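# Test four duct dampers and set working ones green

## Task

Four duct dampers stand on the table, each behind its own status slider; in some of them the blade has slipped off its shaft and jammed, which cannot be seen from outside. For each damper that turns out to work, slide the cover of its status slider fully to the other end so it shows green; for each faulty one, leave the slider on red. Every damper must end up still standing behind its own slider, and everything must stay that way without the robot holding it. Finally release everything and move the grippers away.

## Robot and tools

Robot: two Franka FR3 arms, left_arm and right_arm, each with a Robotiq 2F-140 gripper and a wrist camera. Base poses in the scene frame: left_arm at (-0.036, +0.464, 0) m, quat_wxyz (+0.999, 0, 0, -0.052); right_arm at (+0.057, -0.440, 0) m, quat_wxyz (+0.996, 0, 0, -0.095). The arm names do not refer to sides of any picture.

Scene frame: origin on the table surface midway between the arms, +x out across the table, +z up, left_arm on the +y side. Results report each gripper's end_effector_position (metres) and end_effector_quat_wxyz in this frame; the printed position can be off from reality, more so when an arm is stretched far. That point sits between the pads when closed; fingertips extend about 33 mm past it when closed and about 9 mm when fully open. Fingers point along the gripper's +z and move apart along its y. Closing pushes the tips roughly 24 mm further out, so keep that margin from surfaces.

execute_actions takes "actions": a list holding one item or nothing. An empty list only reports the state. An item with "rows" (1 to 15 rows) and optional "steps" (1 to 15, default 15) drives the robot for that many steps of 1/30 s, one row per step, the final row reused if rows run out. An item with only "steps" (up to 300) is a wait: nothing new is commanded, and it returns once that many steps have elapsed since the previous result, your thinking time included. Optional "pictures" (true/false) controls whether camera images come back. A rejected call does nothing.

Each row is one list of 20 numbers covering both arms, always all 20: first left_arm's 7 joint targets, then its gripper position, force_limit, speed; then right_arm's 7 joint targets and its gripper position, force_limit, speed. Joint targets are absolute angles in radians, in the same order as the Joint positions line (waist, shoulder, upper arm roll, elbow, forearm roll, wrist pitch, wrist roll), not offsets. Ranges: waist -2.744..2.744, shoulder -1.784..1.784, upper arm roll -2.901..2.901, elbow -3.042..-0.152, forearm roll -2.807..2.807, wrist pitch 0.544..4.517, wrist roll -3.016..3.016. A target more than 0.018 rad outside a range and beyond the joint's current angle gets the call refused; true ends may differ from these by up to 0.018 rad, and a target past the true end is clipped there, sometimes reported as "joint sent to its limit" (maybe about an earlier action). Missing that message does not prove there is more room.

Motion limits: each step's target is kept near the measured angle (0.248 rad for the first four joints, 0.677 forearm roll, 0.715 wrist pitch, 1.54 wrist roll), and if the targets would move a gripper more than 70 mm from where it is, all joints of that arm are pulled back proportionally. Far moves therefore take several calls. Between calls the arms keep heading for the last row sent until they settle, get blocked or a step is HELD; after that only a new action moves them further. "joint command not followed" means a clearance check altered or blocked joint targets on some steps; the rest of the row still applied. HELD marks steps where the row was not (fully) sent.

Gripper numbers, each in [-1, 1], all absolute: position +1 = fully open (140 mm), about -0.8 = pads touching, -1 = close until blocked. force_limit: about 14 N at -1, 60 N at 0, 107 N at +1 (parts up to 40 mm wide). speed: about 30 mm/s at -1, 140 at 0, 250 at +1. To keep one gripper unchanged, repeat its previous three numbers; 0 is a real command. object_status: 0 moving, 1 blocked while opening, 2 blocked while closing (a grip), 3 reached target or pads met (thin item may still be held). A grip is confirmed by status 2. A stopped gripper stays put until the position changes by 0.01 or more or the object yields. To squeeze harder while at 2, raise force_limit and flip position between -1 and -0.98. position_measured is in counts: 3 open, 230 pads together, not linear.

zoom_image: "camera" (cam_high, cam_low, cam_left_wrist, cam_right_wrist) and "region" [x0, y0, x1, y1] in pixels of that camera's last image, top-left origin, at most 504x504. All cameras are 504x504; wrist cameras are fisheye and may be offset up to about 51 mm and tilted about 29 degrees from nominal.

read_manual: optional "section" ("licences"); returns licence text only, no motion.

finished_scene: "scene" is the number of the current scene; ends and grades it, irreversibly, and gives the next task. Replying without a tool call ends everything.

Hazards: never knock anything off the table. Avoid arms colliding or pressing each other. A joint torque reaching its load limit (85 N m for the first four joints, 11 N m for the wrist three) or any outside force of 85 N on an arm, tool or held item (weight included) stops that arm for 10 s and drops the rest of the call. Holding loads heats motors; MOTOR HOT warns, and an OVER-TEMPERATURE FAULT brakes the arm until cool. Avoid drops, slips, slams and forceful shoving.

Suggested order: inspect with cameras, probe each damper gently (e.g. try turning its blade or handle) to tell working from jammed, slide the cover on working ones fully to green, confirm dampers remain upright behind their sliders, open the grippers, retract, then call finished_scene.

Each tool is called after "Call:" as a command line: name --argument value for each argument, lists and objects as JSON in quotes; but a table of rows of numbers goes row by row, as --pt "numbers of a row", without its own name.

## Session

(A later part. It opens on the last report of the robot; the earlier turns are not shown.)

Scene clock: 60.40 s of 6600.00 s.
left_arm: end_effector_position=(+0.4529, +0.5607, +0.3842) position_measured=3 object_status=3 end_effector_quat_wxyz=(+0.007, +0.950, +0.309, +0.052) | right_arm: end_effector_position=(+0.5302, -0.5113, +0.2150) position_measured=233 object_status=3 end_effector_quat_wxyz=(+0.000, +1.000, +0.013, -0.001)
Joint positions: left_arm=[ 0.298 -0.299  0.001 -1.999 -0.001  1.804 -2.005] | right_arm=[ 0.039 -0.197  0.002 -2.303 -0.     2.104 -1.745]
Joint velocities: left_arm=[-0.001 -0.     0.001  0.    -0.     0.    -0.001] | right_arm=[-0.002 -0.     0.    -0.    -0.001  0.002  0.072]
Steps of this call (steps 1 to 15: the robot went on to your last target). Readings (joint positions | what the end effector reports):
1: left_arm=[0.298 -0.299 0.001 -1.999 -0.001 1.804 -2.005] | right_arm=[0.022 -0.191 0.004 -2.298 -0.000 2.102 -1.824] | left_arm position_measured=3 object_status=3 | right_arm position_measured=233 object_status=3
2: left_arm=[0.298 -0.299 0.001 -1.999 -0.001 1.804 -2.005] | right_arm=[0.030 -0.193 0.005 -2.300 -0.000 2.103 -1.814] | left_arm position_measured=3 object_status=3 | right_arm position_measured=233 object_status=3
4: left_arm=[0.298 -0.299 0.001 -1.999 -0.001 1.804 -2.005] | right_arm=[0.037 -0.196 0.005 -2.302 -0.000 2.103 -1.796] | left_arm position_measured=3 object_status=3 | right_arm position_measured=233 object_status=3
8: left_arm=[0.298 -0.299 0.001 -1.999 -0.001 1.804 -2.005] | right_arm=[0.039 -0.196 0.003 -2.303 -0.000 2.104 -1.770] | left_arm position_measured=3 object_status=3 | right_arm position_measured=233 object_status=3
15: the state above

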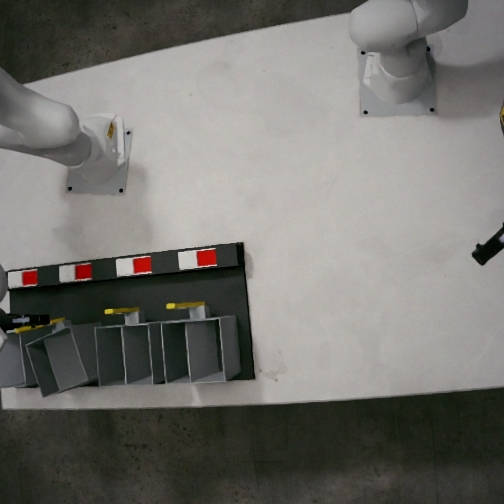

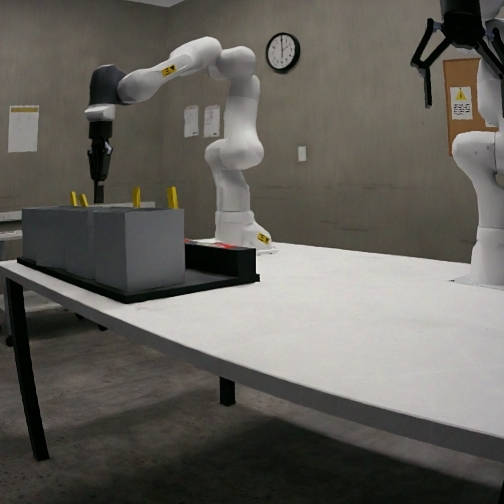

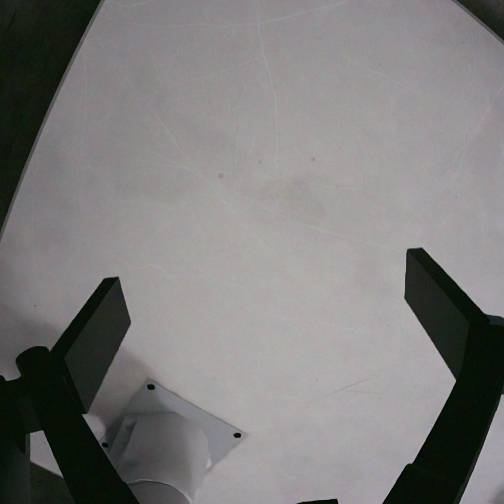

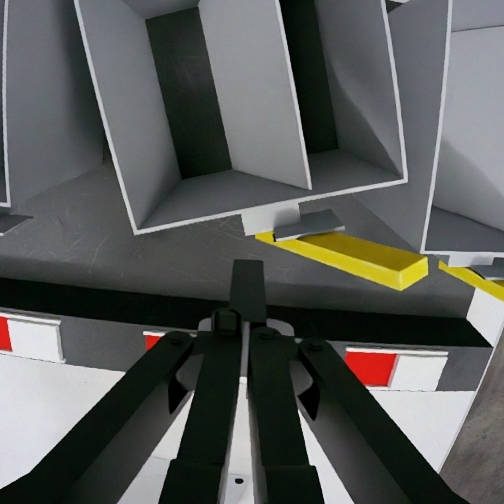

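Call:
execute_actions --actions '[{"rows":[[0.3,-0.3,0,-2.0,0,1.8,-2.0,1,0,0,0.1,-0.215,0,-2.325,0,2.108,-1.6,-1,0,0],[0.3,-0.3,0,-2.0,0,1.8,-2.0,1,0,0,0.16,-0.228,0,-2.338,0,2.108,-1.5,-1,0,0],[0.3,-0.3,0,-2.0,0,1.8,-2.0,1,0,0,0.22,-0.228,0,-2.338,0,2.108,-1.4,-1,0,0],[0.3,-0.3,0,-2.0,0,1.8,-2.0,1,0,0,0.275,-0.225,0,-2.335,0,2.108,-1.35,-1,0,0],[0.3,-0.3,0,-2.0,0,1.8,-2.0,1,0,0,0.275,-0.225,0,-2.335,0,2.108,-1.3,-1,0,0],[0.3,-0.3,0,-2.0,0,1.8,-2.0,1,0,0,0.3,-0.222,0,-2.331,0,2.108,-1.28,-1,0,0],[0.3,-0.3,0,-2.0,0,1.8,-2.0,1,0,0,0.32,-0.218,0,-2.327,0,2.108,-1.28,-1,0,0],[0.3,-0.3,0,-2.0,0,1.8,-2.0,1,0,0,0.34,-0.214,0,-2.323,0,2.108,-1.28,-1,0,0],[0.3,-0.3,0,-2.0,0,1.8,-2.0,1,0,0,0.36,-0.209,0,-2.318,0,2.108,-1.28,-1,0,0],[0.3,-0.3,0,-2.0,0,1.8,-2.0,1,0,0,0.38,-0.204,0,-2.312,0,2.108,-1.28,-1,0,0],[0.3,-0.3,0,-2.0,0,1.8,-2.0,1,0,0,0.40,-0.198,0,-2.306,0,2.107,-1.28,-1,0,0],[0.3,-0.3,0,-2.0,0,1.8,-2.0,1,0,0,0.42,-0.192,0,-2.299,0,2.107,-1.28,-1,0,0],[0.3,-0.3,0,-2.0,0,1.8,-2.0,1,0,0,0.44,-0.185,0,-2.292,0,2.106,-1.28,-1,0,0],[0.3,-0.3,0,-2.0,0,1.8,-2.0,1,0,0,0.46,-0.178,0,-2.284,0,2.106,-1.28,-1,0,0],[0.3,-0.3,0,-2.0,0,1.8,-2.0,1,0,0,0.48,-0.17,0,-2.275,0,2.105,-1.28,-1,0,0]]}]' --pictures false

Call:
execute_actions --actions '[{"steps":20}]'

Scene clock: 69.50 s of 6600.00 s.
left_arm: end_effector_position=(+0.4529, +0.5607, +0.3842) position_measured=3 object_status=3 end_effector_quat_wxyz=(+0.007, +0.950, +0.309, +0.052) | right_arm: end_effector_position=(+0.5246, -0.3220, +0.2148) position_measured=233 object_status=3 end_effector_quat_wxyz=(+0.000, +0.999, +0.033, -0.001)
Joint positions: left_arm=[ 0.298 -0.299  0.001 -1.999 -0.001  1.804 -2.005] | right_arm=[ 0.436 -0.186  0.001 -2.293 -0.     2.106 -1.39 ]
Joint velocities: left_arm=[-0.    -0.002  0.     0.001 -0.001 -0.001 -0.001] | right_arm=[0.564 0.197 0.011 0.214 0.002 0.    0.354]
Steps of this call (steps 1 to 30: the robot went on to your last target; steps 31 to 90: nothing new was sent; then 5.60 s passed at rest; steps 91 to 105: all 15 steps of this action). Readings (joint positions | what the end effector reports):
91: left_arm=[0.298 -0.299 0.001 -1.999 -0.001 1.804 -2.005] | right_arm=[0.051 -0.200 -0.004 -2.308 -0.000 2.105 -1.712] | left_arm position_measured=3 object_status=3 | right_arm position_measured=233 object_status=3
92: left_arm=[0.298 -0.299 0.001 -1.999 -0.001 1.804 -2.005] | right_arm=[0.076 -0.207 -0.010 -2.317 -0.000 2.106 -1.691] | left_arm position_measured=3 object_status=3 | right_arm position_measured=233 object_status=3
94: left_arm=[0.298 -0.299 0.001 -1.999 -0.001 1.804 -2.005] | right_arm=[0.155 -0.217 -0.012 -2.326 -0.000 2.106 -1.636] | left_arm position_measured=3 object_status=3 | right_arm position_measured=233 object_status=3
98: left_arm=[0.298 -0.299 0.001 -1.999 -0.001 1.804 -2.005] | right_arm=[0.290 -0.219 0.003 -2.327 -0.000 2.106 -1.513] | left_arm position_measured=3 object_status=3 | right_arm position_measured=233 object_status=3
105: the state above

Scene clock: 70.17 s of 6600.00 s.
left_arm: end_effector_position=(+0.4529, +0.5607, +0.3842) position_measured=3 object_status=3 end_effector_quat_wxyz=(+0.007, +0.950, +0.309, +0.052) | right_arm: end_effector_position=(+0.5241, -0.3008, +0.2149) position_measured=233 object_status=3 end_effector_quat_wxyz=(+0.001, +1.000, +0.007, -0.000)
Joint positions: left_arm=[ 0.298 -0.299  0.001 -1.999 -0.001  1.804 -2.005] | right_arm=[ 0.478 -0.171  0.001 -2.278 -0.001  2.106 -1.295]
Joint velocities: left_arm=[-0.001 -0.001 -0.     0.    -0.    -0.    -0.001] | right_arm=[ 0.001  0.001 -0.    -0.003  0.     0.     0.04 ]
Steps of this call (steps 1 to 20: the robot went on to your last target). Readings (joint positions | what the end effector reports):
1: left_arm=[0.298 -0.299 0.001 -1.999 -0.001 1.804 -2.005] | right_arm=[0.452 -0.181 0.002 -2.288 -0.001 2.106 -1.379] | left_arm position_measured=3 object_status=3 | right_arm position_measured=233 object_status=3
2: left_arm=[0.298 -0.299 0.001 -1.999 -0.001 1.804 -2.005] | right_arm=[0.463 -0.177 0.003 -2.284 -0.001 2.106 -1.369] | left_arm position_measured=3 object_status=3 | right_arm position_measured=233 object_status=3
4: left_arm=[0.298 -0.299 0.001 -1.999 -0.001 1.804 -2.005] | right_arm=[0.474 -0.173 0.003 -2.280 -0.001 2.106 -1.352] | left_arm position_measured=3 object_status=3 | right_arm position_measured=233 object_status=3
8: left_arm=[0.298 -0.299 0.001 -1.999 -0.001 1.804 -2.005] | right_arm=[0.478 -0.172 0.002 -2.278 -0.001 2.106 -1.328] | left_arm position_measured=3 object_status=3 | right_arm position_measured=233 object_status=3
20: the state above

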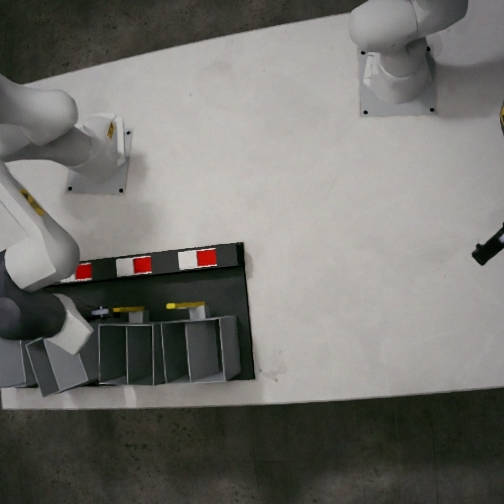

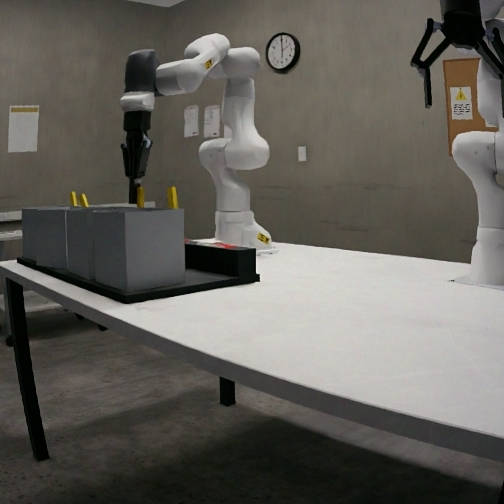

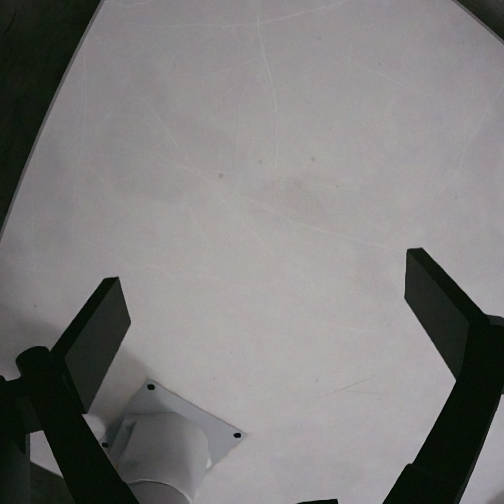

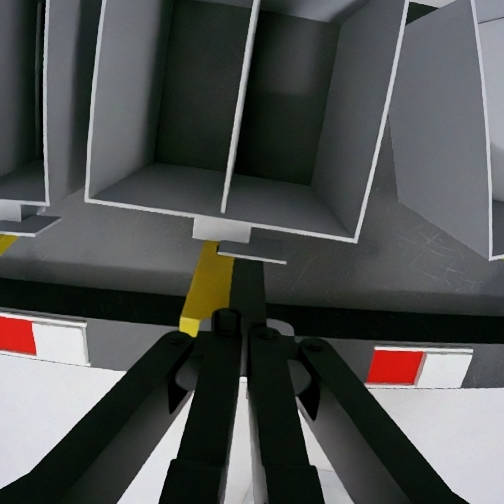

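Call:
execute_actions --actions '[{"rows":[[0.3,-0.3,0,-2.0,0,1.8,-2.0,1,0,0,0.46,-0.227,0,-2.161,0,1.936,-1.25,-1,0,0]]}]' --pictures false

Call:
execute_actions --actions '[{"rows":[[0.3,-0.3,0,-2.0,0,1.8,-2.0,1,0,0,0.594,-0.157,0,-2.085,0,1.93,-1.25,-1,0,0]],"steps":12}]' --pictures false

Call:
execute_actions --actions '[{"rows":[[0.3,-0.3,0,-2.0,0,1.8,-2.0,1,0,0,0.594,-0.108,0,-2.208,0,2.1,-1.25,-1,0,0]]}]' --pictures false

Call:
execute_actions --actions '[{"rows":[[0.3,-0.3,0,-2.0,0,1.8,-2.0,1,0,0,0.575,-0.12,0,-2.221,0,2.101,-1.28,-1,0,0],[0.3,-0.3,0,-2.0,0,1.8,-2.0,1,0,0,0.556,-0.131,0,-2.233,0,2.102,-1.28,-1,0,0],[0.3,-0.3,0,-2.0,0,1.8,-2.0,1,0,0,0.537,-0.142,0,-2.244,0,2.103,-1.28,-1,0,0],[0.3,-0.3,0,-2.0,0,1.8,-2.0,1,0,0,0.518,-0.152,0,-2.255,0,2.104,-1.28,-1,0,0],[0.3,-0.3,0,-2.0,0,1.8,-2.0,1,0,0,0.499,-0.161,0,-2.265,0,2.105,-1.28,-1,0,0],[0.3,-0.3,0,-2.0,0,1.8,-2.0,1,0,0,0.48,-0.17,0,-2.275,0,2.105,-1.3,-1,0,0],[0.3,-0.3,0,-2.0,0,1.8,-2.0,1,0,0,0.46,-0.178,0,-2.284,0,2.106,-1.3,-1,0,0],[0.3,-0.3,0,-2.0,0,1.8,-2.0,1,0,0,0.44,-0.185,0,-2.292,0,2.106,-1.32,-1,0,0]]}]'

Scene clock: 81.20 s of 6600.00 s.
left_arm: end_effector_position=(+0.4529, +0.5607, +0.3842) position_measured=3 object_status=3 end_effector_quat_wxyz=(+0.007, +0.950, +0.309, +0.052) | right_arm: end_effector_position=(+0.5287, -0.3085, +0.2832) position_measured=233 object_status=3 end_effector_quat_wxyz=(-0.002, +1.000, -0.019, +0.007)
Joint positions: left_arm=[ 0.298 -0.299  0.001 -1.999 -0.001  1.804 -2.005] | right_arm=[ 0.461 -0.228  0.    -2.162 -0.001  1.948 -1.259]
Joint velocities: left_arm=[-0.001 -0.    -0.002  0.     0.001  0.    -0.001] | right_arm=[-0.001  0.001  0.001 -0.001  0.    -0.056  0.019]
Steps of this call (steps 1 to 30: the robot went on to your last target; steps 31 to 90: nothing new was sent; then 7.53 s passed at rest; steps 91 to 105: all 15 steps of this action). Readings (joint positions | what the end effector reports):
91: left_arm=[0.298 -0.299 0.001 -1.999 -0.001 1.804 -2.005] | right_arm=[0.475 -0.172 0.002 -2.257 -0.001 2.074 -1.281] | left_arm position_measured=3 object_status=3 | right_arm position_measured=233 object_status=3
92: left_arm=[0.298 -0.299 0.001 -1.999 -0.001 1.804 -2.005] | right_arm=[0.471 -0.183 0.002 -2.230 -0.001 2.048 -1.278] | left_arm position_measured=3 object_status=3 | right_arm position_measured=233 object_status=3
94: left_arm=[0.298 -0.299 0.001 -1.999 -0.001 1.804 -2.005] | right_arm=[0.465 -0.212 0.001 -2.188 -0.001 2.015 -1.273] | left_arm position_measured=3 object_status=3 | right_arm position_measured=233 object_status=3
98: left_arm=[0.298 -0.299 0.001 -1.999 -0.001 1.804 -2.005] | right_arm=[0.461 -0.232 0.000 -2.162 -0.001 1.977 -1.266] | left_arm position_measured=3 object_status=3 | right_arm position_measured=233 object_status=3
105: the state above

Scene clock: 81.60 s of 6600.00 s.
left_arm: end_effector_position=(+0.4529, +0.5607, +0.3842) position_measured=3 object_status=3 end_effector_quat_wxyz=(+0.007, +0.950, +0.309, +0.052) | right_arm: end_effector_position=(+0.5251, -0.2385, +0.2823) position_measured=233 object_status=3 end_effector_quat_wxyz=(-0.000, +0.999, +0.046, +0.003)
Joint positions: left_arm=[ 0.298 -0.299  0.001 -1.999 -0.001  1.804 -2.005] | right_arm=[ 0.594 -0.158  0.003 -2.088 -0.001  1.935 -1.255]
Joint velocities: left_arm=[-0.    -0.002 -0.002 -0.     0.    -0.     0.002] | right_arm=[-0.001 -0.    -0.019  0.011 -0.001 -0.009  0.005]
Steps of this call (steps 1 to 12: all 12 steps of this action). Readings (joint positions | what the end effector reports):
1: left_arm=[0.298 -0.299 0.001 -1.999 -0.001 1.804 -2.005] | right_arm=[0.488 -0.214 -0.012 -2.142 -0.002 1.943 -1.259] | left_arm position_measured=3 object_status=3 | right_arm position_measured=233 object_status=3
2: left_arm=[0.298 -0.299 0.001 -1.999 -0.001 1.804 -2.005] | right_arm=[0.517 -0.196 -0.013 -2.122 -0.002 1.943 -1.258] | left_arm position_measured=3 object_status=3 | right_arm position_measured=233 object_status=3
4: left_arm=[0.298 -0.299 0.001 -1.999 -0.001 1.804 -2.005] | right_arm=[0.563 -0.173 -0.003 -2.101 -0.001 1.941 -1.257] | left_arm position_measured=3 object_status=3 | right_arm position_measured=233 object_status=3
8: left_arm=[0.298 -0.299 0.001 -1.999 -0.001 1.804 -2.005] | right_arm=[0.593 -0.159 0.006 -2.091 -0.001 1.937 -1.256] | left_arm position_measured=3 object_status=3 | right_arm position_measured=233 object_status=3
12: the state above

Scene clock: 82.10 s of 6600.00 s.
left_arm: end_effector_position=(+0.4529, +0.5607, +0.3842) position_measured=3 object_status=3 end_effector_quat_wxyz=(+0.007, +0.950, +0.309, +0.052) | right_arm: end_effector_position=(+0.5213, -0.2406, +0.2136) position_measured=233 object_status=3 end_effector_quat_wxyz=(+0.003, +0.999, +0.045, -0.006)
Joint positions: left_arm=[ 0.298 -0.299  0.001 -1.999 -0.001  1.804 -2.005] | right_arm=[ 0.594 -0.107  0.002 -2.207 -0.001  2.088 -1.254]
Joint velocities: left_arm=[-0.    -0.001  0.    -0.     0.001  0.    -0.   ] | right_arm=[-0.001 -0.002 -0.001  0.001  0.     0.053  0.001]
Steps of this call (steps 1 to 15: all 15 steps of this action). Readings (joint positions | what the end effector reports):
1: left_arm=[0.298 -0.299 0.001 -1.999 -0.001 1.804 -2.005] | right_arm=[0.594 -0.159 0.002 -2.109 -0.001 1.966 -1.255] | left_arm position_measured=3 object_status=3 | right_arm position_measured=233 object_status=3
2: left_arm=[0.298 -0.299 0.001 -1.999 -0.001 1.804 -2.005] | right_arm=[0.594 -0.150 0.002 -2.137 -0.001 1.991 -1.255] | left_arm position_measured=3 object_status=3 | right_arm position_measured=233 object_status=3
4: left_arm=[0.298 -0.299 0.001 -1.999 -0.001 1.804 -2.005] | right_arm=[0.594 -0.122 0.002 -2.179 -0.001 2.024 -1.254] | left_arm position_measured=3 object_status=3 | right_arm position_measured=233 object_status=3
8: left_arm=[0.298 -0.299 0.001 -1.999 -0.001 1.804 -2.005] | right_arm=[0.594 -0.102 0.002 -2.207 -0.001 2.061 -1.254] | left_arm position_measured=3 object_status=3 | right_arm position_measured=233 object_status=3
15: the state above

Scene clock: 82.60 s of 6600.00 s.
left_arm: end_effector_position=(+0.4529, +0.5607, +0.3842) position_measured=3 object_status=3 end_effector_quat_wxyz=(+0.007, +0.950, +0.309, +0.052) | right_arm: end_effector_position=(+0.5251, -0.3202, +0.2157) position_measured=233 object_status=3 end_effector_quat_wxyz=(-0.000, +1.000, -0.012, -0.001)
Joint positions: left_arm=[ 0.298 -0.299  0.001 -1.999 -0.001  1.804 -2.005] | right_arm=[ 0.442 -0.183 -0.002 -2.288  0.     2.103 -1.297]
Joint velocities: left_arm=[-0.001 -0.001  0.001 -0.001  0.002  0.001  0.001] | right_arm=[-0.003 -0.008  0.015 -0.012  0.     0.007 -0.067]
Steps of this call (steps 1 to 15: all 15 steps of this action). Readings (joint positions | what the end effector reports):
1: left_arm=[0.298 -0.299 0.001 -1.999 -0.001 1.804 -2.005] | right_arm=[0.591 -0.109 0.003 -2.210 -0.001 2.090 -1.256] | left_arm position_measured=3 object_status=3 | right_arm position_measured=233 object_status=3
2: left_arm=[0.298 -0.299 0.001 -1.999 -0.001 1.804 -2.005] | right_arm=[0.583 -0.114 0.004 -2.216 -0.001 2.092 -1.258] | left_arm position_measured=3 object_status=3 | right_arm position_measured=233 object_status=3
4: left_arm=[0.298 -0.299 0.001 -1.999 -0.001 1.804 -2.005] | right_arm=[0.557 -0.131 0.005 -2.233 -0.001 2.095 -1.262] | left_arm position_measured=3 object_status=3 | right_arm position_measured=233 object_status=3
8: left_arm=[0.298 -0.299 0.001 -1.999 -0.001 1.804 -2.005] | right_arm=[0.485 -0.166 0.003 -2.270 0.000 2.100 -1.274] | left_arm position_measured=3 object_status=3 | right_arm position_measured=233 object_status=3
15: the state above

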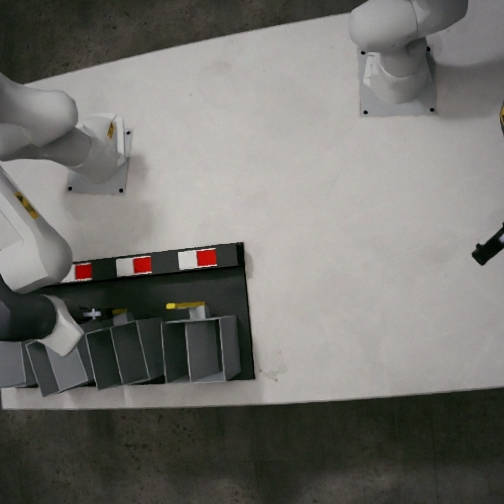

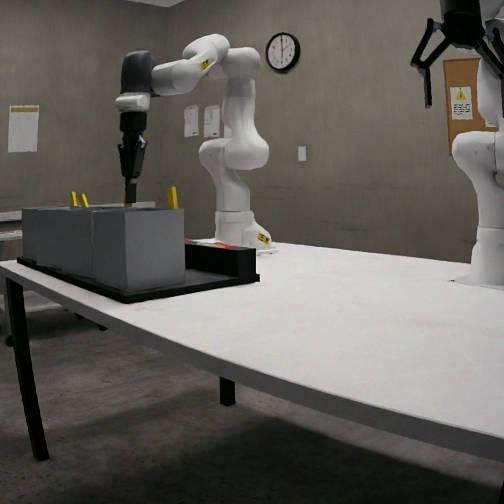

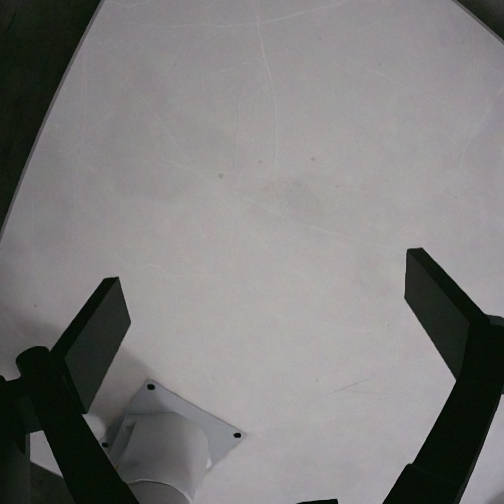

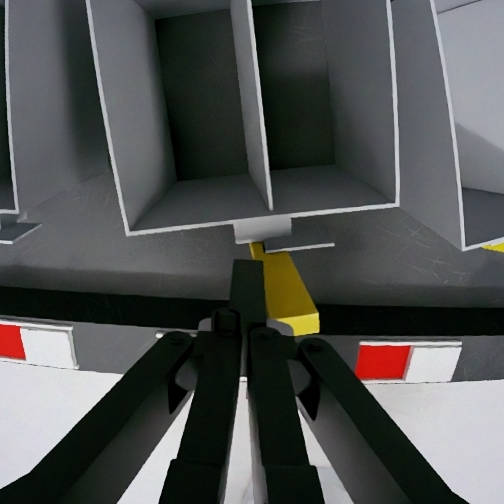

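Call:
execute_actions --actions '[{"rows":[[0.3,-0.3,0,-2.0,0,1.8,-2.0,1,0,0,0.46,-0.227,0,-2.161,0,1.936,-1.27,-1,0,0]],"steps":12}]' --pictures false

Call:
execute_actions --actions '[{"rows":[[0.3,-0.3,0,-2.0,0,1.8,-2.0,1,0,0,0.49,0.067,0,-1.88,0,1.947,-1.27,-1,0,0]]}]' --pictures false

Call:
execute_actions --actions '[{"steps":10}]'

Scene clock: 94.90 s of 6600.00 s.
left_arm: end_effector_position=(+0.4529, +0.5607, +0.3842) position_measured=3 object_status=3 end_effector_quat_wxyz=(+0.007, +0.950, +0.309, +0.052) | right_arm: end_effector_position=(+0.5313, -0.3094, +0.2842) position_measured=233 object_status=3 end_effector_quat_wxyz=(-0.003, +1.000, -0.009, +0.011)
Joint positions: left_arm=[ 0.298 -0.299  0.001 -1.999 -0.001  1.804 -2.005] | right_arm=[ 0.458 -0.229 -0.001 -2.162  0.     1.956 -1.285]
Joint velocities: left_arm=[ 0.001 -0.001 -0.001  0.     0.001  0.    -0.001] | right_arm=[-0.     0.02   0.001 -0.    -0.    -0.102  0.04 ]
Steps of this call (steps 1 to 30: the robot went on to your last target; steps 31 to 90: nothing new was sent; then 8.90 s passed at rest; steps 91 to 102: all 12 steps of this action). Readings (joint positions | what the end effector reports):
91: left_arm=[0.298 -0.299 0.001 -1.999 -0.001 1.804 -2.005] | right_arm=[0.445 -0.182 -0.002 -2.267 0.000 2.071 -1.313] | left_arm position_measured=3 object_status=3 | right_arm position_measured=233 object_status=3
92: left_arm=[0.298 -0.299 0.001 -1.999 -0.001 1.804 -2.005] | right_arm=[0.449 -0.190 -0.002 -2.235 0.000 2.047 -1.309] | left_arm position_measured=3 object_status=3 | right_arm position_measured=233 object_status=3
94: left_arm=[0.298 -0.299 0.001 -1.999 -0.001 1.804 -2.005] | right_arm=[0.455 -0.214 -0.001 -2.190 0.000 2.014 -1.302] | left_arm position_measured=3 object_status=3 | right_arm position_measured=233 object_status=3
98: left_arm=[0.298 -0.299 0.001 -1.999 -0.001 1.804 -2.005] | right_arm=[0.458 -0.232 -0.001 -2.163 0.000 1.976 -1.292] | left_arm position_measured=3 object_status=3 | right_arm position_measured=233 object_status=3
102: the state above

Scene clock: 95.40 s of 6600.00 s.
left_arm: end_effector_position=(+0.4529, +0.5607, +0.3842) position_measured=3 object_status=3 end_effector_quat_wxyz=(+0.007, +0.950, +0.309, +0.052) | right_arm: end_effector_position=(+0.6083, -0.2701, +0.2579) position_measured=233 object_status=3 end_effector_quat_wxyz=(+0.001, +1.000, +0.002, -0.003)
Joint positions: left_arm=[ 0.298 -0.299  0.001 -1.999 -0.001  1.804 -2.005] | right_arm=[ 0.489  0.068 -0.    -1.883 -0.     1.945 -1.276]
Joint velocities: left_arm=[ 0.    -0.    -0.     0.     0.001  0.     0.   ] | right_arm=[-0.001 -0.003  0.     0.017 -0.     0.001  0.008]
Steps of this call (steps 1 to 15: all 15 steps of this action). Readings (joint positions | what the end effector reports):
1: left_arm=[0.298 -0.299 0.001 -1.999 -0.001 1.804 -2.005] | right_arm=[0.464 -0.187 -0.002 -2.107 -0.000 1.933 -1.284] | left_arm position_measured=3 object_status=3 | right_arm position_measured=233 object_status=3
2: left_arm=[0.298 -0.299 0.001 -1.999 -0.001 1.804 -2.005] | right_arm=[0.470 -0.124 -0.002 -2.037 -0.000 1.938 -1.283] | left_arm position_measured=3 object_status=3 | right_arm position_measured=233 object_status=3
4: left_arm=[0.298 -0.299 0.001 -1.999 -0.001 1.804 -2.005] | right_arm=[0.480 -0.018 -0.002 -1.945 -0.000 1.944 -1.281] | left_arm position_measured=3 object_status=3 | right_arm position_measured=233 object_status=3
8: left_arm=[0.298 -0.299 0.001 -1.999 -0.001 1.804 -2.005] | right_arm=[0.488 0.063 -0.000 -1.900 -0.000 1.945 -1.278] | left_arm position_measured=3 object_status=3 | right_arm position_measured=233 object_status=3
15: the state above

Scene clock: 95.73 s of 6600.00 s.
left_arm: end_effector_position=(+0.4529, +0.5607, +0.3842) position_measured=3 object_status=3 end_effector_quat_wxyz=(+0.007, +0.950, +0.309, +0.052) | right_arm: end_effector_position=(+0.6086, -0.2700, +0.2582) position_measured=233 object_status=3 end_effector_quat_wxyz=(+0.001, +1.000, +0.001, -0.002)
Joint positions: left_arm=[ 0.298 -0.299  0.001 -1.999 -0.001  1.804 -2.005] | right_arm=[ 0.489  0.068 -0.    -1.882 -0.     1.945 -1.274]
Joint velocities: left_arm=[-0.001  0.001 -0.    -0.     0.     0.001  0.   ] | right_arm=[-0.001 -0.     0.002  0.    -0.    -0.001  0.   ]
Steps of this call (steps 1 to 10: the robot went on to your last target). Readings (joint positions | what the end effector reports):
1: left_arm=[0.298 -0.299 0.001 -1.999 -0.001 1.804 -2.005] | right_arm=[0.489 0.068 -0.000 -1.883 -0.000 1.945 -1.276] | left_arm position_measured=3 object_status=3 | right_arm position_measured=233 object_status=3
2: left_arm=[0.298 -0.299 0.001 -1.999 -0.001 1.804 -2.005] | right_arm=[0.489 0.068 -0.000 -1.883 -0.000 1.945 -1.275] | left_arm position_measured=3 object_status=3 | right_arm position_measured=233 object_status=3
4: left_arm=[0.298 -0.299 0.001 -1.999 -0.001 1.804 -2.005] | right_arm=[0.489 0.068 -0.000 -1.883 -0.000 1.945 -1.275] | left_arm position_measured=3 object_status=3 | right_arm position_measured=233 object_status=3
8: left_arm=[0.298 -0.299 0.001 -1.999 -0.001 1.804 -2.005] | right_arm=[0.489 0.068 -0.000 -1.882 -0.000 1.945 -1.274] | left_arm position_measured=3 object_status=3 | right_arm position_measured=233 object_status=3
10: the state above

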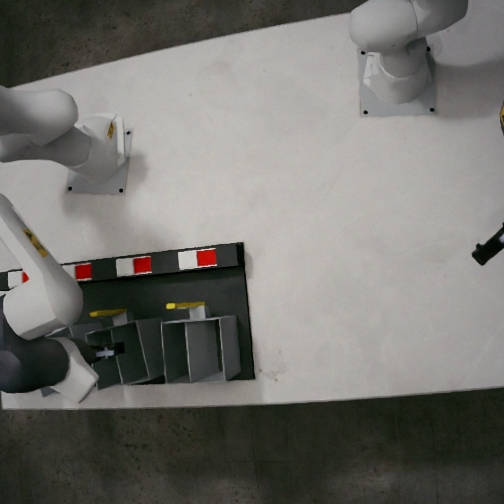

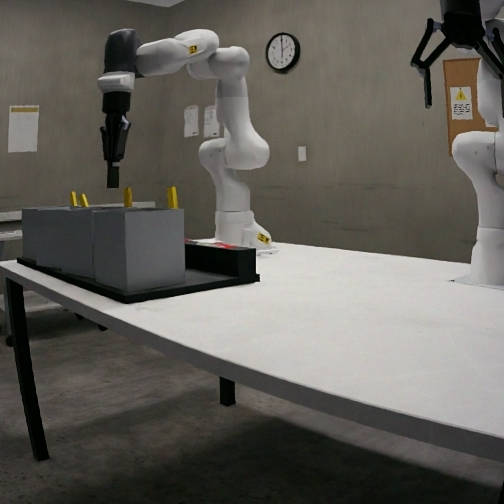

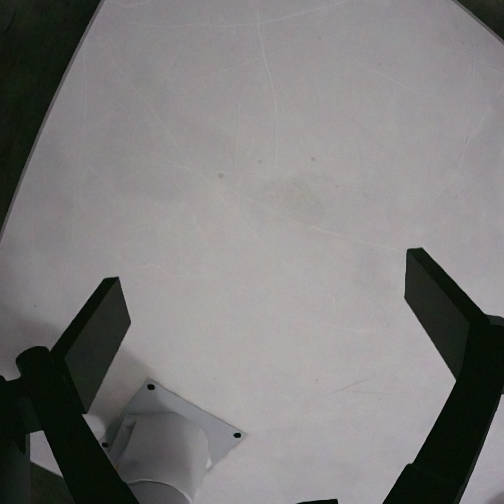

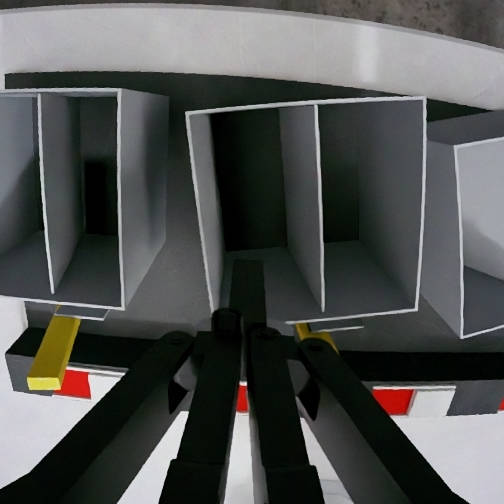

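Call:
execute_actions --actions '[{"rows":[[0.3,-0.3,0,-2.0,0,1.8,-2.0,1,0,0,0.465,0.15,0,-2.03,0,2.18,-1.3,-1,0,0]]}]' --pictures false

Call:
execute_actions --actions '[{"rows":[[0.3,-0.3,0,-2.0,0,1.8,-2.0,1,0,0,0.465,0.15,0,-2.03,0,2.18,-1.3,0.3,0,-0.5]]}]' --pictures false

Call:
execute_actions --actions '[{"steps":30}]'

Scene clock: 99.30 s of 6600.00 s.
left_arm: end_effector_position=(+0.4529, +0.5607, +0.3842) position_measured=3 object_status=3 end_effector_quat_wxyz=(+0.007, +0.950, +0.309, +0.052) | right_arm: end_effector_position=(+0.6078, -0.2837, +0.1600) position_measured=233 object_status=3 end_effector_quat_wxyz=(+0.003, +1.000, -0.001, -0.009)
Joint positions: left_arm=[ 0.298 -0.299  0.001 -1.999 -0.001  1.804 -2.005] | right_arm=[ 0.466  0.151 -0.    -2.031 -0.     2.162 -1.292]
Joint velocities: left_arm=[ 0.001  0.002  0.001  0.001  0.     0.    -0.003] | right_arm=[ 0.    -0.015 -0.    -0.    -0.     0.091 -0.016]
Steps of this call (steps 1 to 15: the robot went on to your last target; steps 16 to 90: nothing new was sent; then 0.07 s passed at rest; steps 91 to 105: all 15 steps of this action). Readings (joint positions | what the end effector reports):
91: left_arm=[0.298 -0.299 0.001 -1.999 -0.001 1.804 -2.005] | right_arm=[0.486 0.068 0.001 -1.901 -0.000 1.976 -1.275] | left_arm position_measured=3 object_status=3 | right_arm position_measured=233 object_status=3
92: left_arm=[0.298 -0.299 0.001 -1.999 -0.001 1.804 -2.005] | right_arm=[0.482 0.078 0.001 -1.927 -0.000 2.005 -1.277] | left_arm position_measured=3 object_status=3 | right_arm position_measured=233 object_status=3
94: left_arm=[0.298 -0.299 0.001 -1.999 -0.001 1.804 -2.005] | right_arm=[0.474 0.114 0.001 -1.979 -0.000 2.060 -1.280] | left_arm position_measured=3 object_status=3 | right_arm position_measured=233 object_status=3
98: left_arm=[0.298 -0.299 0.001 -1.999 -0.001 1.804 -2.005] | right_arm=[0.466 0.158 -0.000 -2.028 -0.000 2.119 -1.286] | left_arm position_measured=3 object_status=3 | right_arm position_measured=233 object_status=3
105: the state above

Scene clock: 99.80 s of 6600.00 s.
left_arm: end_effector_position=(+0.4529, +0.5607, +0.3842) position_measured=3 object_status=3 end_effector_quat_wxyz=(+0.007, +0.950, +0.309, +0.052) | right_arm: end_effector_position=(+0.6121, -0.2825, +0.1613) position_measured=169 object_status=0 end_effector_quat_wxyz=(+0.001, +1.000, +0.001, -0.003)
Joint positions: left_arm=[ 0.298 -0.299  0.001 -1.999 -0.001  1.804 -2.005] | right_arm=[ 0.466  0.151 -0.    -2.031 -0.     2.176 -1.296]
Joint velocities: left_arm=[-0.     0.001 -0.    -0.    -0.     0.     0.   ] | right_arm=[-0.001 -0.    -0.    -0.    -0.001  0.005 -0.004]
Steps of this call (steps 1 to 15: all 15 steps of this action). Readings (joint positions | what the end effector reports):
1: left_arm=[0.298 -0.299 0.001 -1.999 -0.001 1.804 -2.005] | right_arm=[0.466 0.151 -0.000 -2.031 -0.000 2.165 -1.292] | left_arm position_measured=3 object_status=3 | right_arm position_measured=233 object_status=0
2: left_arm=[0.298 -0.299 0.001 -1.999 -0.001 1.804 -2.005] | right_arm=[0.466 0.151 -0.000 -2.031 -0.000 2.167 -1.293] | left_arm position_measured=3 object_status=3 | right_arm position_measured=232 object_status=0
4: left_arm=[0.298 -0.299 0.001 -1.999 -0.001 1.804 -2.005] | right_arm=[0.466 0.151 -0.000 -2.031 -0.000 2.170 -1.293] | left_arm position_measured=3 object_status=3 | right_arm position_measured=220 object_status=0
8: left_arm=[0.298 -0.299 0.001 -1.999 -0.001 1.804 -2.005] | right_arm=[0.466 0.151 -0.000 -2.031 -0.000 2.174 -1.295] | left_arm position_measured=3 object_status=3 | right_arm position_measured=201 object_status=0
15: the state above

Scene clock: 100.80 s of 6600.00 s.
left_arm: end_effector_position=(+0.4529, +0.5607, +0.3842) position_measured=3 object_status=3 end_effector_quat_wxyz=(+0.007, +0.950, +0.309, +0.052) | right_arm: end_effector_position=(+0.6121, -0.2831, +0.1606) position_measured=91 object_status=3 end_effector_quat_wxyz=(+0.001, +1.000, +0.001, -0.003)
Joint positions: left_arm=[ 0.298 -0.299  0.001 -1.999 -0.001  1.804 -2.005] | right_arm=[ 0.465  0.152  0.    -2.031 -0.001  2.177 -1.298]
Joint velocities: left_arm=[-0.001  0.    -0.002 -0.    -0.    -0.     0.001] | right_arm=[-0.     0.    -0.001  0.001 -0.     0.001  0.001]
Steps of this call (steps 1 to 15: the robot went on to your last target; steps 16 to 30: nothing new was sent). Readings (joint positions | what the end effector reports):
1: left_arm=[0.298 -0.299 0.001 -1.999 -0.001 1.804 -2.005] | right_arm=[0.466 0.151 -0.000 -2.031 -0.000 2.176 -1.296] | left_arm position_measured=3 object_status=3 | right_arm position_measured=164 object_status=0
2: left_arm=[0.298 -0.299 0.001 -1.999 -0.001 1.804 -2.005] | right_arm=[0.466 0.151 -0.000 -2.031 -0.000 2.176 -1.296] | left_arm position_measured=3 object_status=3 | right_arm position_measured=160 object_status=0
4: left_arm=[0.298 -0.299 0.001 -1.999 -0.001 1.804 -2.005] | right_arm=[0.466 0.151 -0.000 -2.031 -0.000 2.176 -1.296] | left_arm position_measured=3 object_status=3 | right_arm position_measured=151 object_status=0
8: left_arm=[0.298 -0.299 0.001 -1.999 -0.001 1.804 -2.005] | right_arm=[0.466 0.152 0.000 -2.031 -0.000 2.177 -1.297] | left_arm position_measured=3 object_status=3 | right_arm position_measured=132 object_status=0
30: the state above
All arms were judged still, so your last target was given up. Only a new action makes them travel on or press farther. Fingers that are still opening or closing keep moving.

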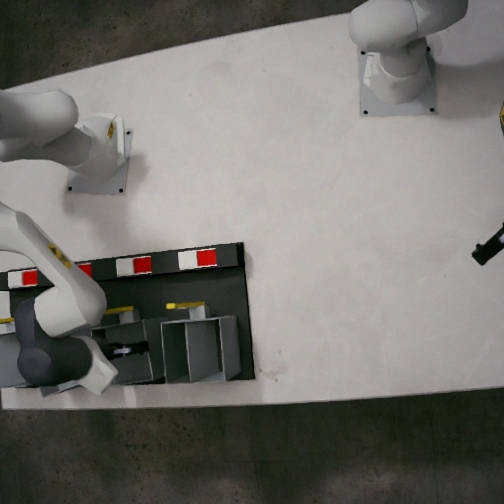

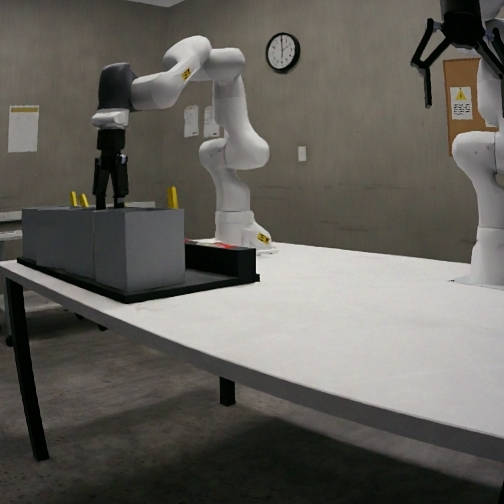

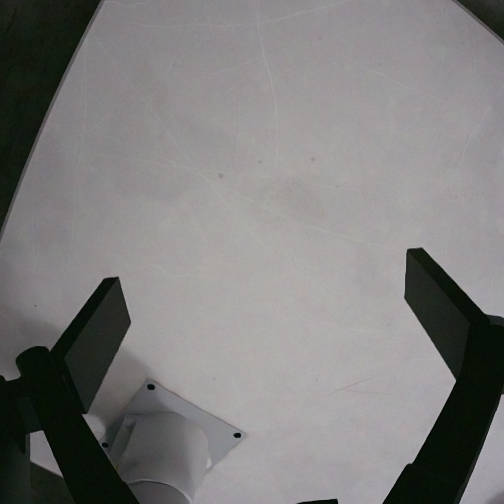

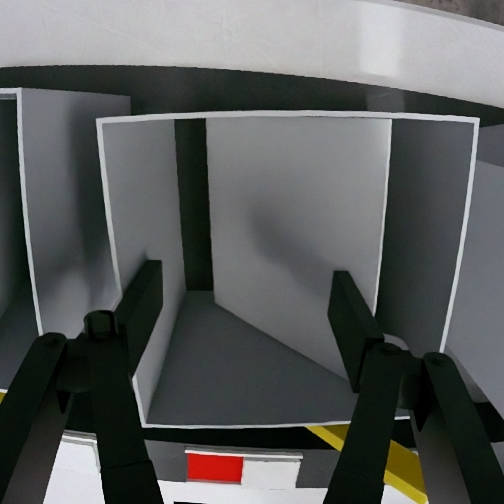

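Call:
execute_actions --actions '[{"rows":[[0.3,-0.3,0,-2.0,0,1.8,-2.0,1,0,0,0.465,0.15,0,-2.03,0,2.18,-1.3,-1,0,1]],"steps":8}]' --pictures false

Call:
execute_actions --actions '[{"rows":[[0.3,-0.3,0,-2.0,0,1.8,-2.0,1,0,0,0.465,0.067,0,-1.88,0,1.947,-1.2,-1,0,1]],"steps":12}]' --pictures false

Call:
execute_actions --actions '[{"rows":[[0.3,-0.3,0,-2.0,0,1.8,-2.0,1,0,0,0.748,0.301,0,-1.563,0,1.864,-1.01,-1,0,1]]}]' --pictures false

Call:
execute_actions --actions '[{"steps":15}]'

Scene clock: 116.10 s of 6600.00 s.
left_arm: end_effector_position=(+0.4529, +0.5607, +0.3842) position_measured=3 object_status=3 end_effector_quat_wxyz=(+0.007, +0.950, +0.309, +0.052) | right_arm: end_effector_position=(+0.6123, -0.2831, +0.1610) position_measured=183 object_status=0 end_effector_quat_wxyz=(+0.001, +1.000, +0.001, -0.003)
Joint positions: left_arm=[ 0.298 -0.299  0.001 -1.999 -0.001  1.804 -2.005] | right_arm=[ 0.465  0.151  0.    -2.031 -0.001  2.177 -1.298]
Joint velocities: left_arm=[-0.    -0.    -0.     0.    -0.    -0.    -0.001] | right_arm=[-0.     0.001 -0.    -0.002  0.    -0.     0.001]
Steps of this call (steps 1 to 90: nothing new was sent; then 12.03 s passed at rest; steps 91 to 98: all 8 steps of this action). Readings (joint positions | what the end effector reports):
91: left_arm=[0.298 -0.299 0.001 -1.999 -0.001 1.804 -2.005] | right_arm=[0.465 0.152 0.000 -2.031 -0.001 2.177 -1.298] | left_arm position_measured=3 object_status=3 | right_arm position_measured=91 object_status=0
92: left_arm=[0.298 -0.299 0.001 -1.999 -0.001 1.804 -2.005] | right_arm=[0.465 0.152 0.000 -2.031 -0.001 2.177 -1.298] | left_arm position_measured=3 object_status=3 | right_arm position_measured=102 object_status=0
94: left_arm=[0.298 -0.299 0.001 -1.999 -0.001 1.804 -2.005] | right_arm=[0.465 0.152 0.000 -2.031 -0.001 2.177 -1.298] | left_arm position_measured=3 object_status=3 | right_arm position_measured=129 object_status=0
98: the state above

Scene clock: 116.50 s of 6600.00 s.
left_arm: end_effector_position=(+0.4529, +0.5607, +0.3842) position_measured=3 object_status=3 end_effector_quat_wxyz=(+0.007, +0.950, +0.309, +0.052) | right_arm: end_effector_position=(+0.6239, -0.2798, +0.2664) position_measured=233 object_status=3 end_effector_quat_wxyz=(-0.005, +0.999, -0.032, +0.018)
Joint positions: left_arm=[ 0.298 -0.299  0.001 -1.999 -0.001  1.804 -2.005] | right_arm=[ 0.465  0.062  0.    -1.879 -0.001  1.977 -1.231]
Joint velocities: left_arm=[-0.001  0.001  0.001 -0.001  0.    -0.    -0.001] | right_arm=[ 0.001  0.061 -0.     0.     0.    -0.165  0.091]
Steps of this call (steps 1 to 12: all 12 steps of this action). Readings (joint positions | what the end effector reports):
1: left_arm=[0.298 -0.299 0.001 -1.999 -0.001 1.804 -2.005] | right_arm=[0.465 0.151 0.000 -2.012 -0.001 2.146 -1.291] | left_arm position_measured=3 object_status=3 | right_arm position_measured=196 object_status=0
2: left_arm=[0.298 -0.299 0.001 -1.999 -0.001 1.804 -2.005] | right_arm=[0.465 0.141 0.000 -1.986 -0.001 2.118 -1.285] | left_arm position_measured=3 object_status=3 | right_arm position_measured=210 object_status=0
4: left_arm=[0.298 -0.299 0.001 -1.999 -0.001 1.804 -2.005] | right_arm=[0.465 0.106 0.000 -1.932 -0.001 2.066 -1.270] | left_arm position_measured=3 object_status=3 | right_arm position_measured=233 object_status=0
8: left_arm=[0.298 -0.299 0.001 -1.999 -0.001 1.804 -2.005] | right_arm=[0.465 0.059 0.000 -1.882 -0.001 2.007 -1.246] | left_arm position_measured=3 object_status=3 | right_arm position_measured=233 object_status=0
12: the state above

Scene clock: 117.00 s of 6600.00 s.
left_arm: end_effector_position=(+0.4529, +0.5607, +0.3842) position_measured=3 object_status=3 end_effector_quat_wxyz=(+0.007, +0.950, +0.309, +0.052) | right_arm: end_effector_position=(+0.6069, -0.0853, +0.2588) position_measured=233 object_status=3 end_effector_quat_wxyz=(-0.003, +0.999, +0.038, +0.004)
Joint positions: left_arm=[ 0.298 -0.299  0.001 -1.999 -0.001  1.804 -2.005] | right_arm=[ 0.754  0.3    0.008 -1.57  -0.     1.879 -1.075]
Joint velocities: left_arm=[ 0.001  0.     0.001  0.     0.     0.    -0.002] | right_arm=[-0.021  0.006 -0.051  0.049 -0.001 -0.074  0.203]
Steps of this call (steps 1 to 15: all 15 steps of this action). Readings (joint positions | what the end effector reports):
1: left_arm=[0.298 -0.299 0.001 -1.999 -0.001 1.804 -2.005] | right_arm=[0.484 0.084 -0.011 -1.849 -0.001 1.965 -1.222] | left_arm position_measured=3 object_status=3 | right_arm position_measured=233 object_status=3
2: left_arm=[0.298 -0.299 0.001 -1.999 -0.001 1.804 -2.005] | right_arm=[0.510 0.113 -0.016 -1.813 -0.001 1.959 -1.213] | left_arm position_measured=3 object_status=3 | right_arm position_measured=233 object_status=3
4: left_arm=[0.298 -0.299 0.001 -1.999 -0.001 1.804 -2.005] | right_arm=[0.568 0.166 -0.017 -1.748 -0.001 1.946 -1.195] | left_arm position_measured=3 object_status=3 | right_arm position_measured=233 object_status=3
8: left_arm=[0.298 -0.299 0.001 -1.999 -0.001 1.804 -2.005] | right_arm=[0.685 0.258 -0.008 -1.626 -0.001 1.914 -1.146] | left_arm position_measured=3 object_status=3 | right_arm position_measured=233 object_status=3
15: the state above

Scene clock: 117.50 s of 6600.00 s.
left_arm: end_effector_position=(+0.4529, +0.5607, +0.3842) position_measured=3 object_status=3 end_effector_quat_wxyz=(+0.007, +0.950, +0.309, +0.052) | right_arm: end_effector_position=(+0.6097, -0.0936, +0.2597) position_measured=233 object_status=3 end_effector_quat_wxyz=(-0.001, +1.000, +0.007, +0.001)
Joint positions: left_arm=[ 0.298 -0.299  0.001 -1.999 -0.001  1.804 -2.005] | right_arm=[ 0.748  0.3    0.001 -1.566 -0.     1.868 -1.025]
Joint velocities: left_arm=[ 0.     0.001  0.001  0.001  0.    -0.     0.   ] | right_arm=[ 0.    -0.     0.001  0.001 -0.001 -0.004  0.037]
Steps of this call (steps 1 to 15: the robot went on to your last target). Readings (joint positions | what the end effector reports):
1: left_arm=[0.298 -0.299 0.001 -1.999 -0.001 1.804 -2.005] | right_arm=[0.753 0.300 0.006 -1.568 -0.000 1.877 -1.069] | left_arm position_measured=3 object_status=3 | right_arm position_measured=233 object_status=3
2: left_arm=[0.298 -0.299 0.001 -1.999 -0.001 1.804 -2.005] | right_arm=[0.752 0.300 0.005 -1.567 -0.000 1.875 -1.063] | left_arm position_measured=3 object_status=3 | right_arm position_measured=233 object_status=3
4: left_arm=[0.298 -0.299 0.001 -1.999 -0.001 1.804 -2.005] | right_arm=[0.750 0.300 0.002 -1.566 -0.000 1.873 -1.053] | left_arm position_measured=3 object_status=3 | right_arm position_measured=233 object_status=3
8: left_arm=[0.298 -0.299 0.001 -1.999 -0.001 1.804 -2.005] | right_arm=[0.748 0.300 0.001 -1.566 -0.000 1.870 -1.039] | left_arm position_measured=3 object_status=3 | right_arm position_measured=233 object_status=3
15: the state above

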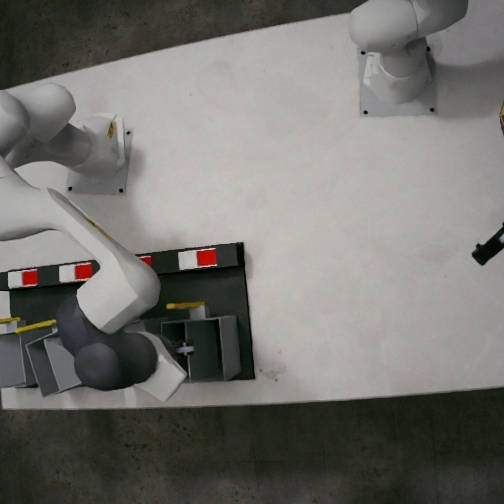

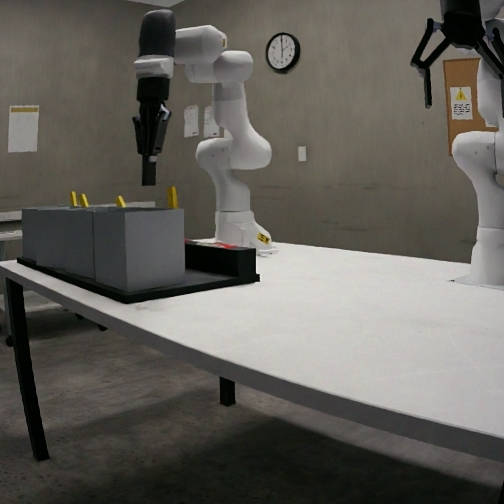

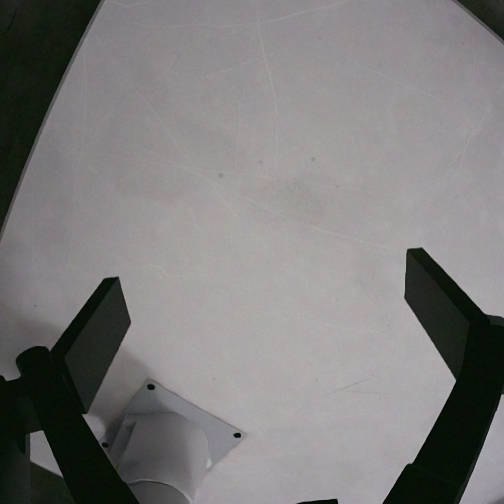

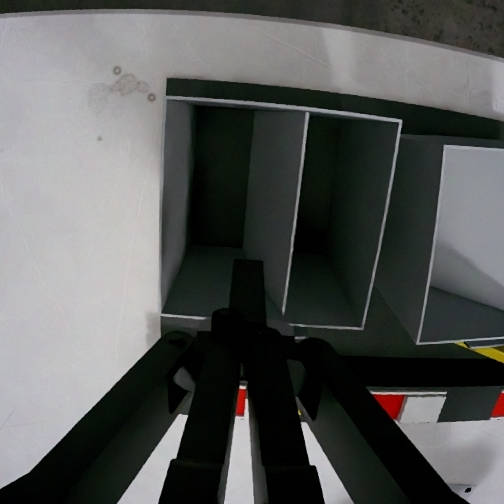

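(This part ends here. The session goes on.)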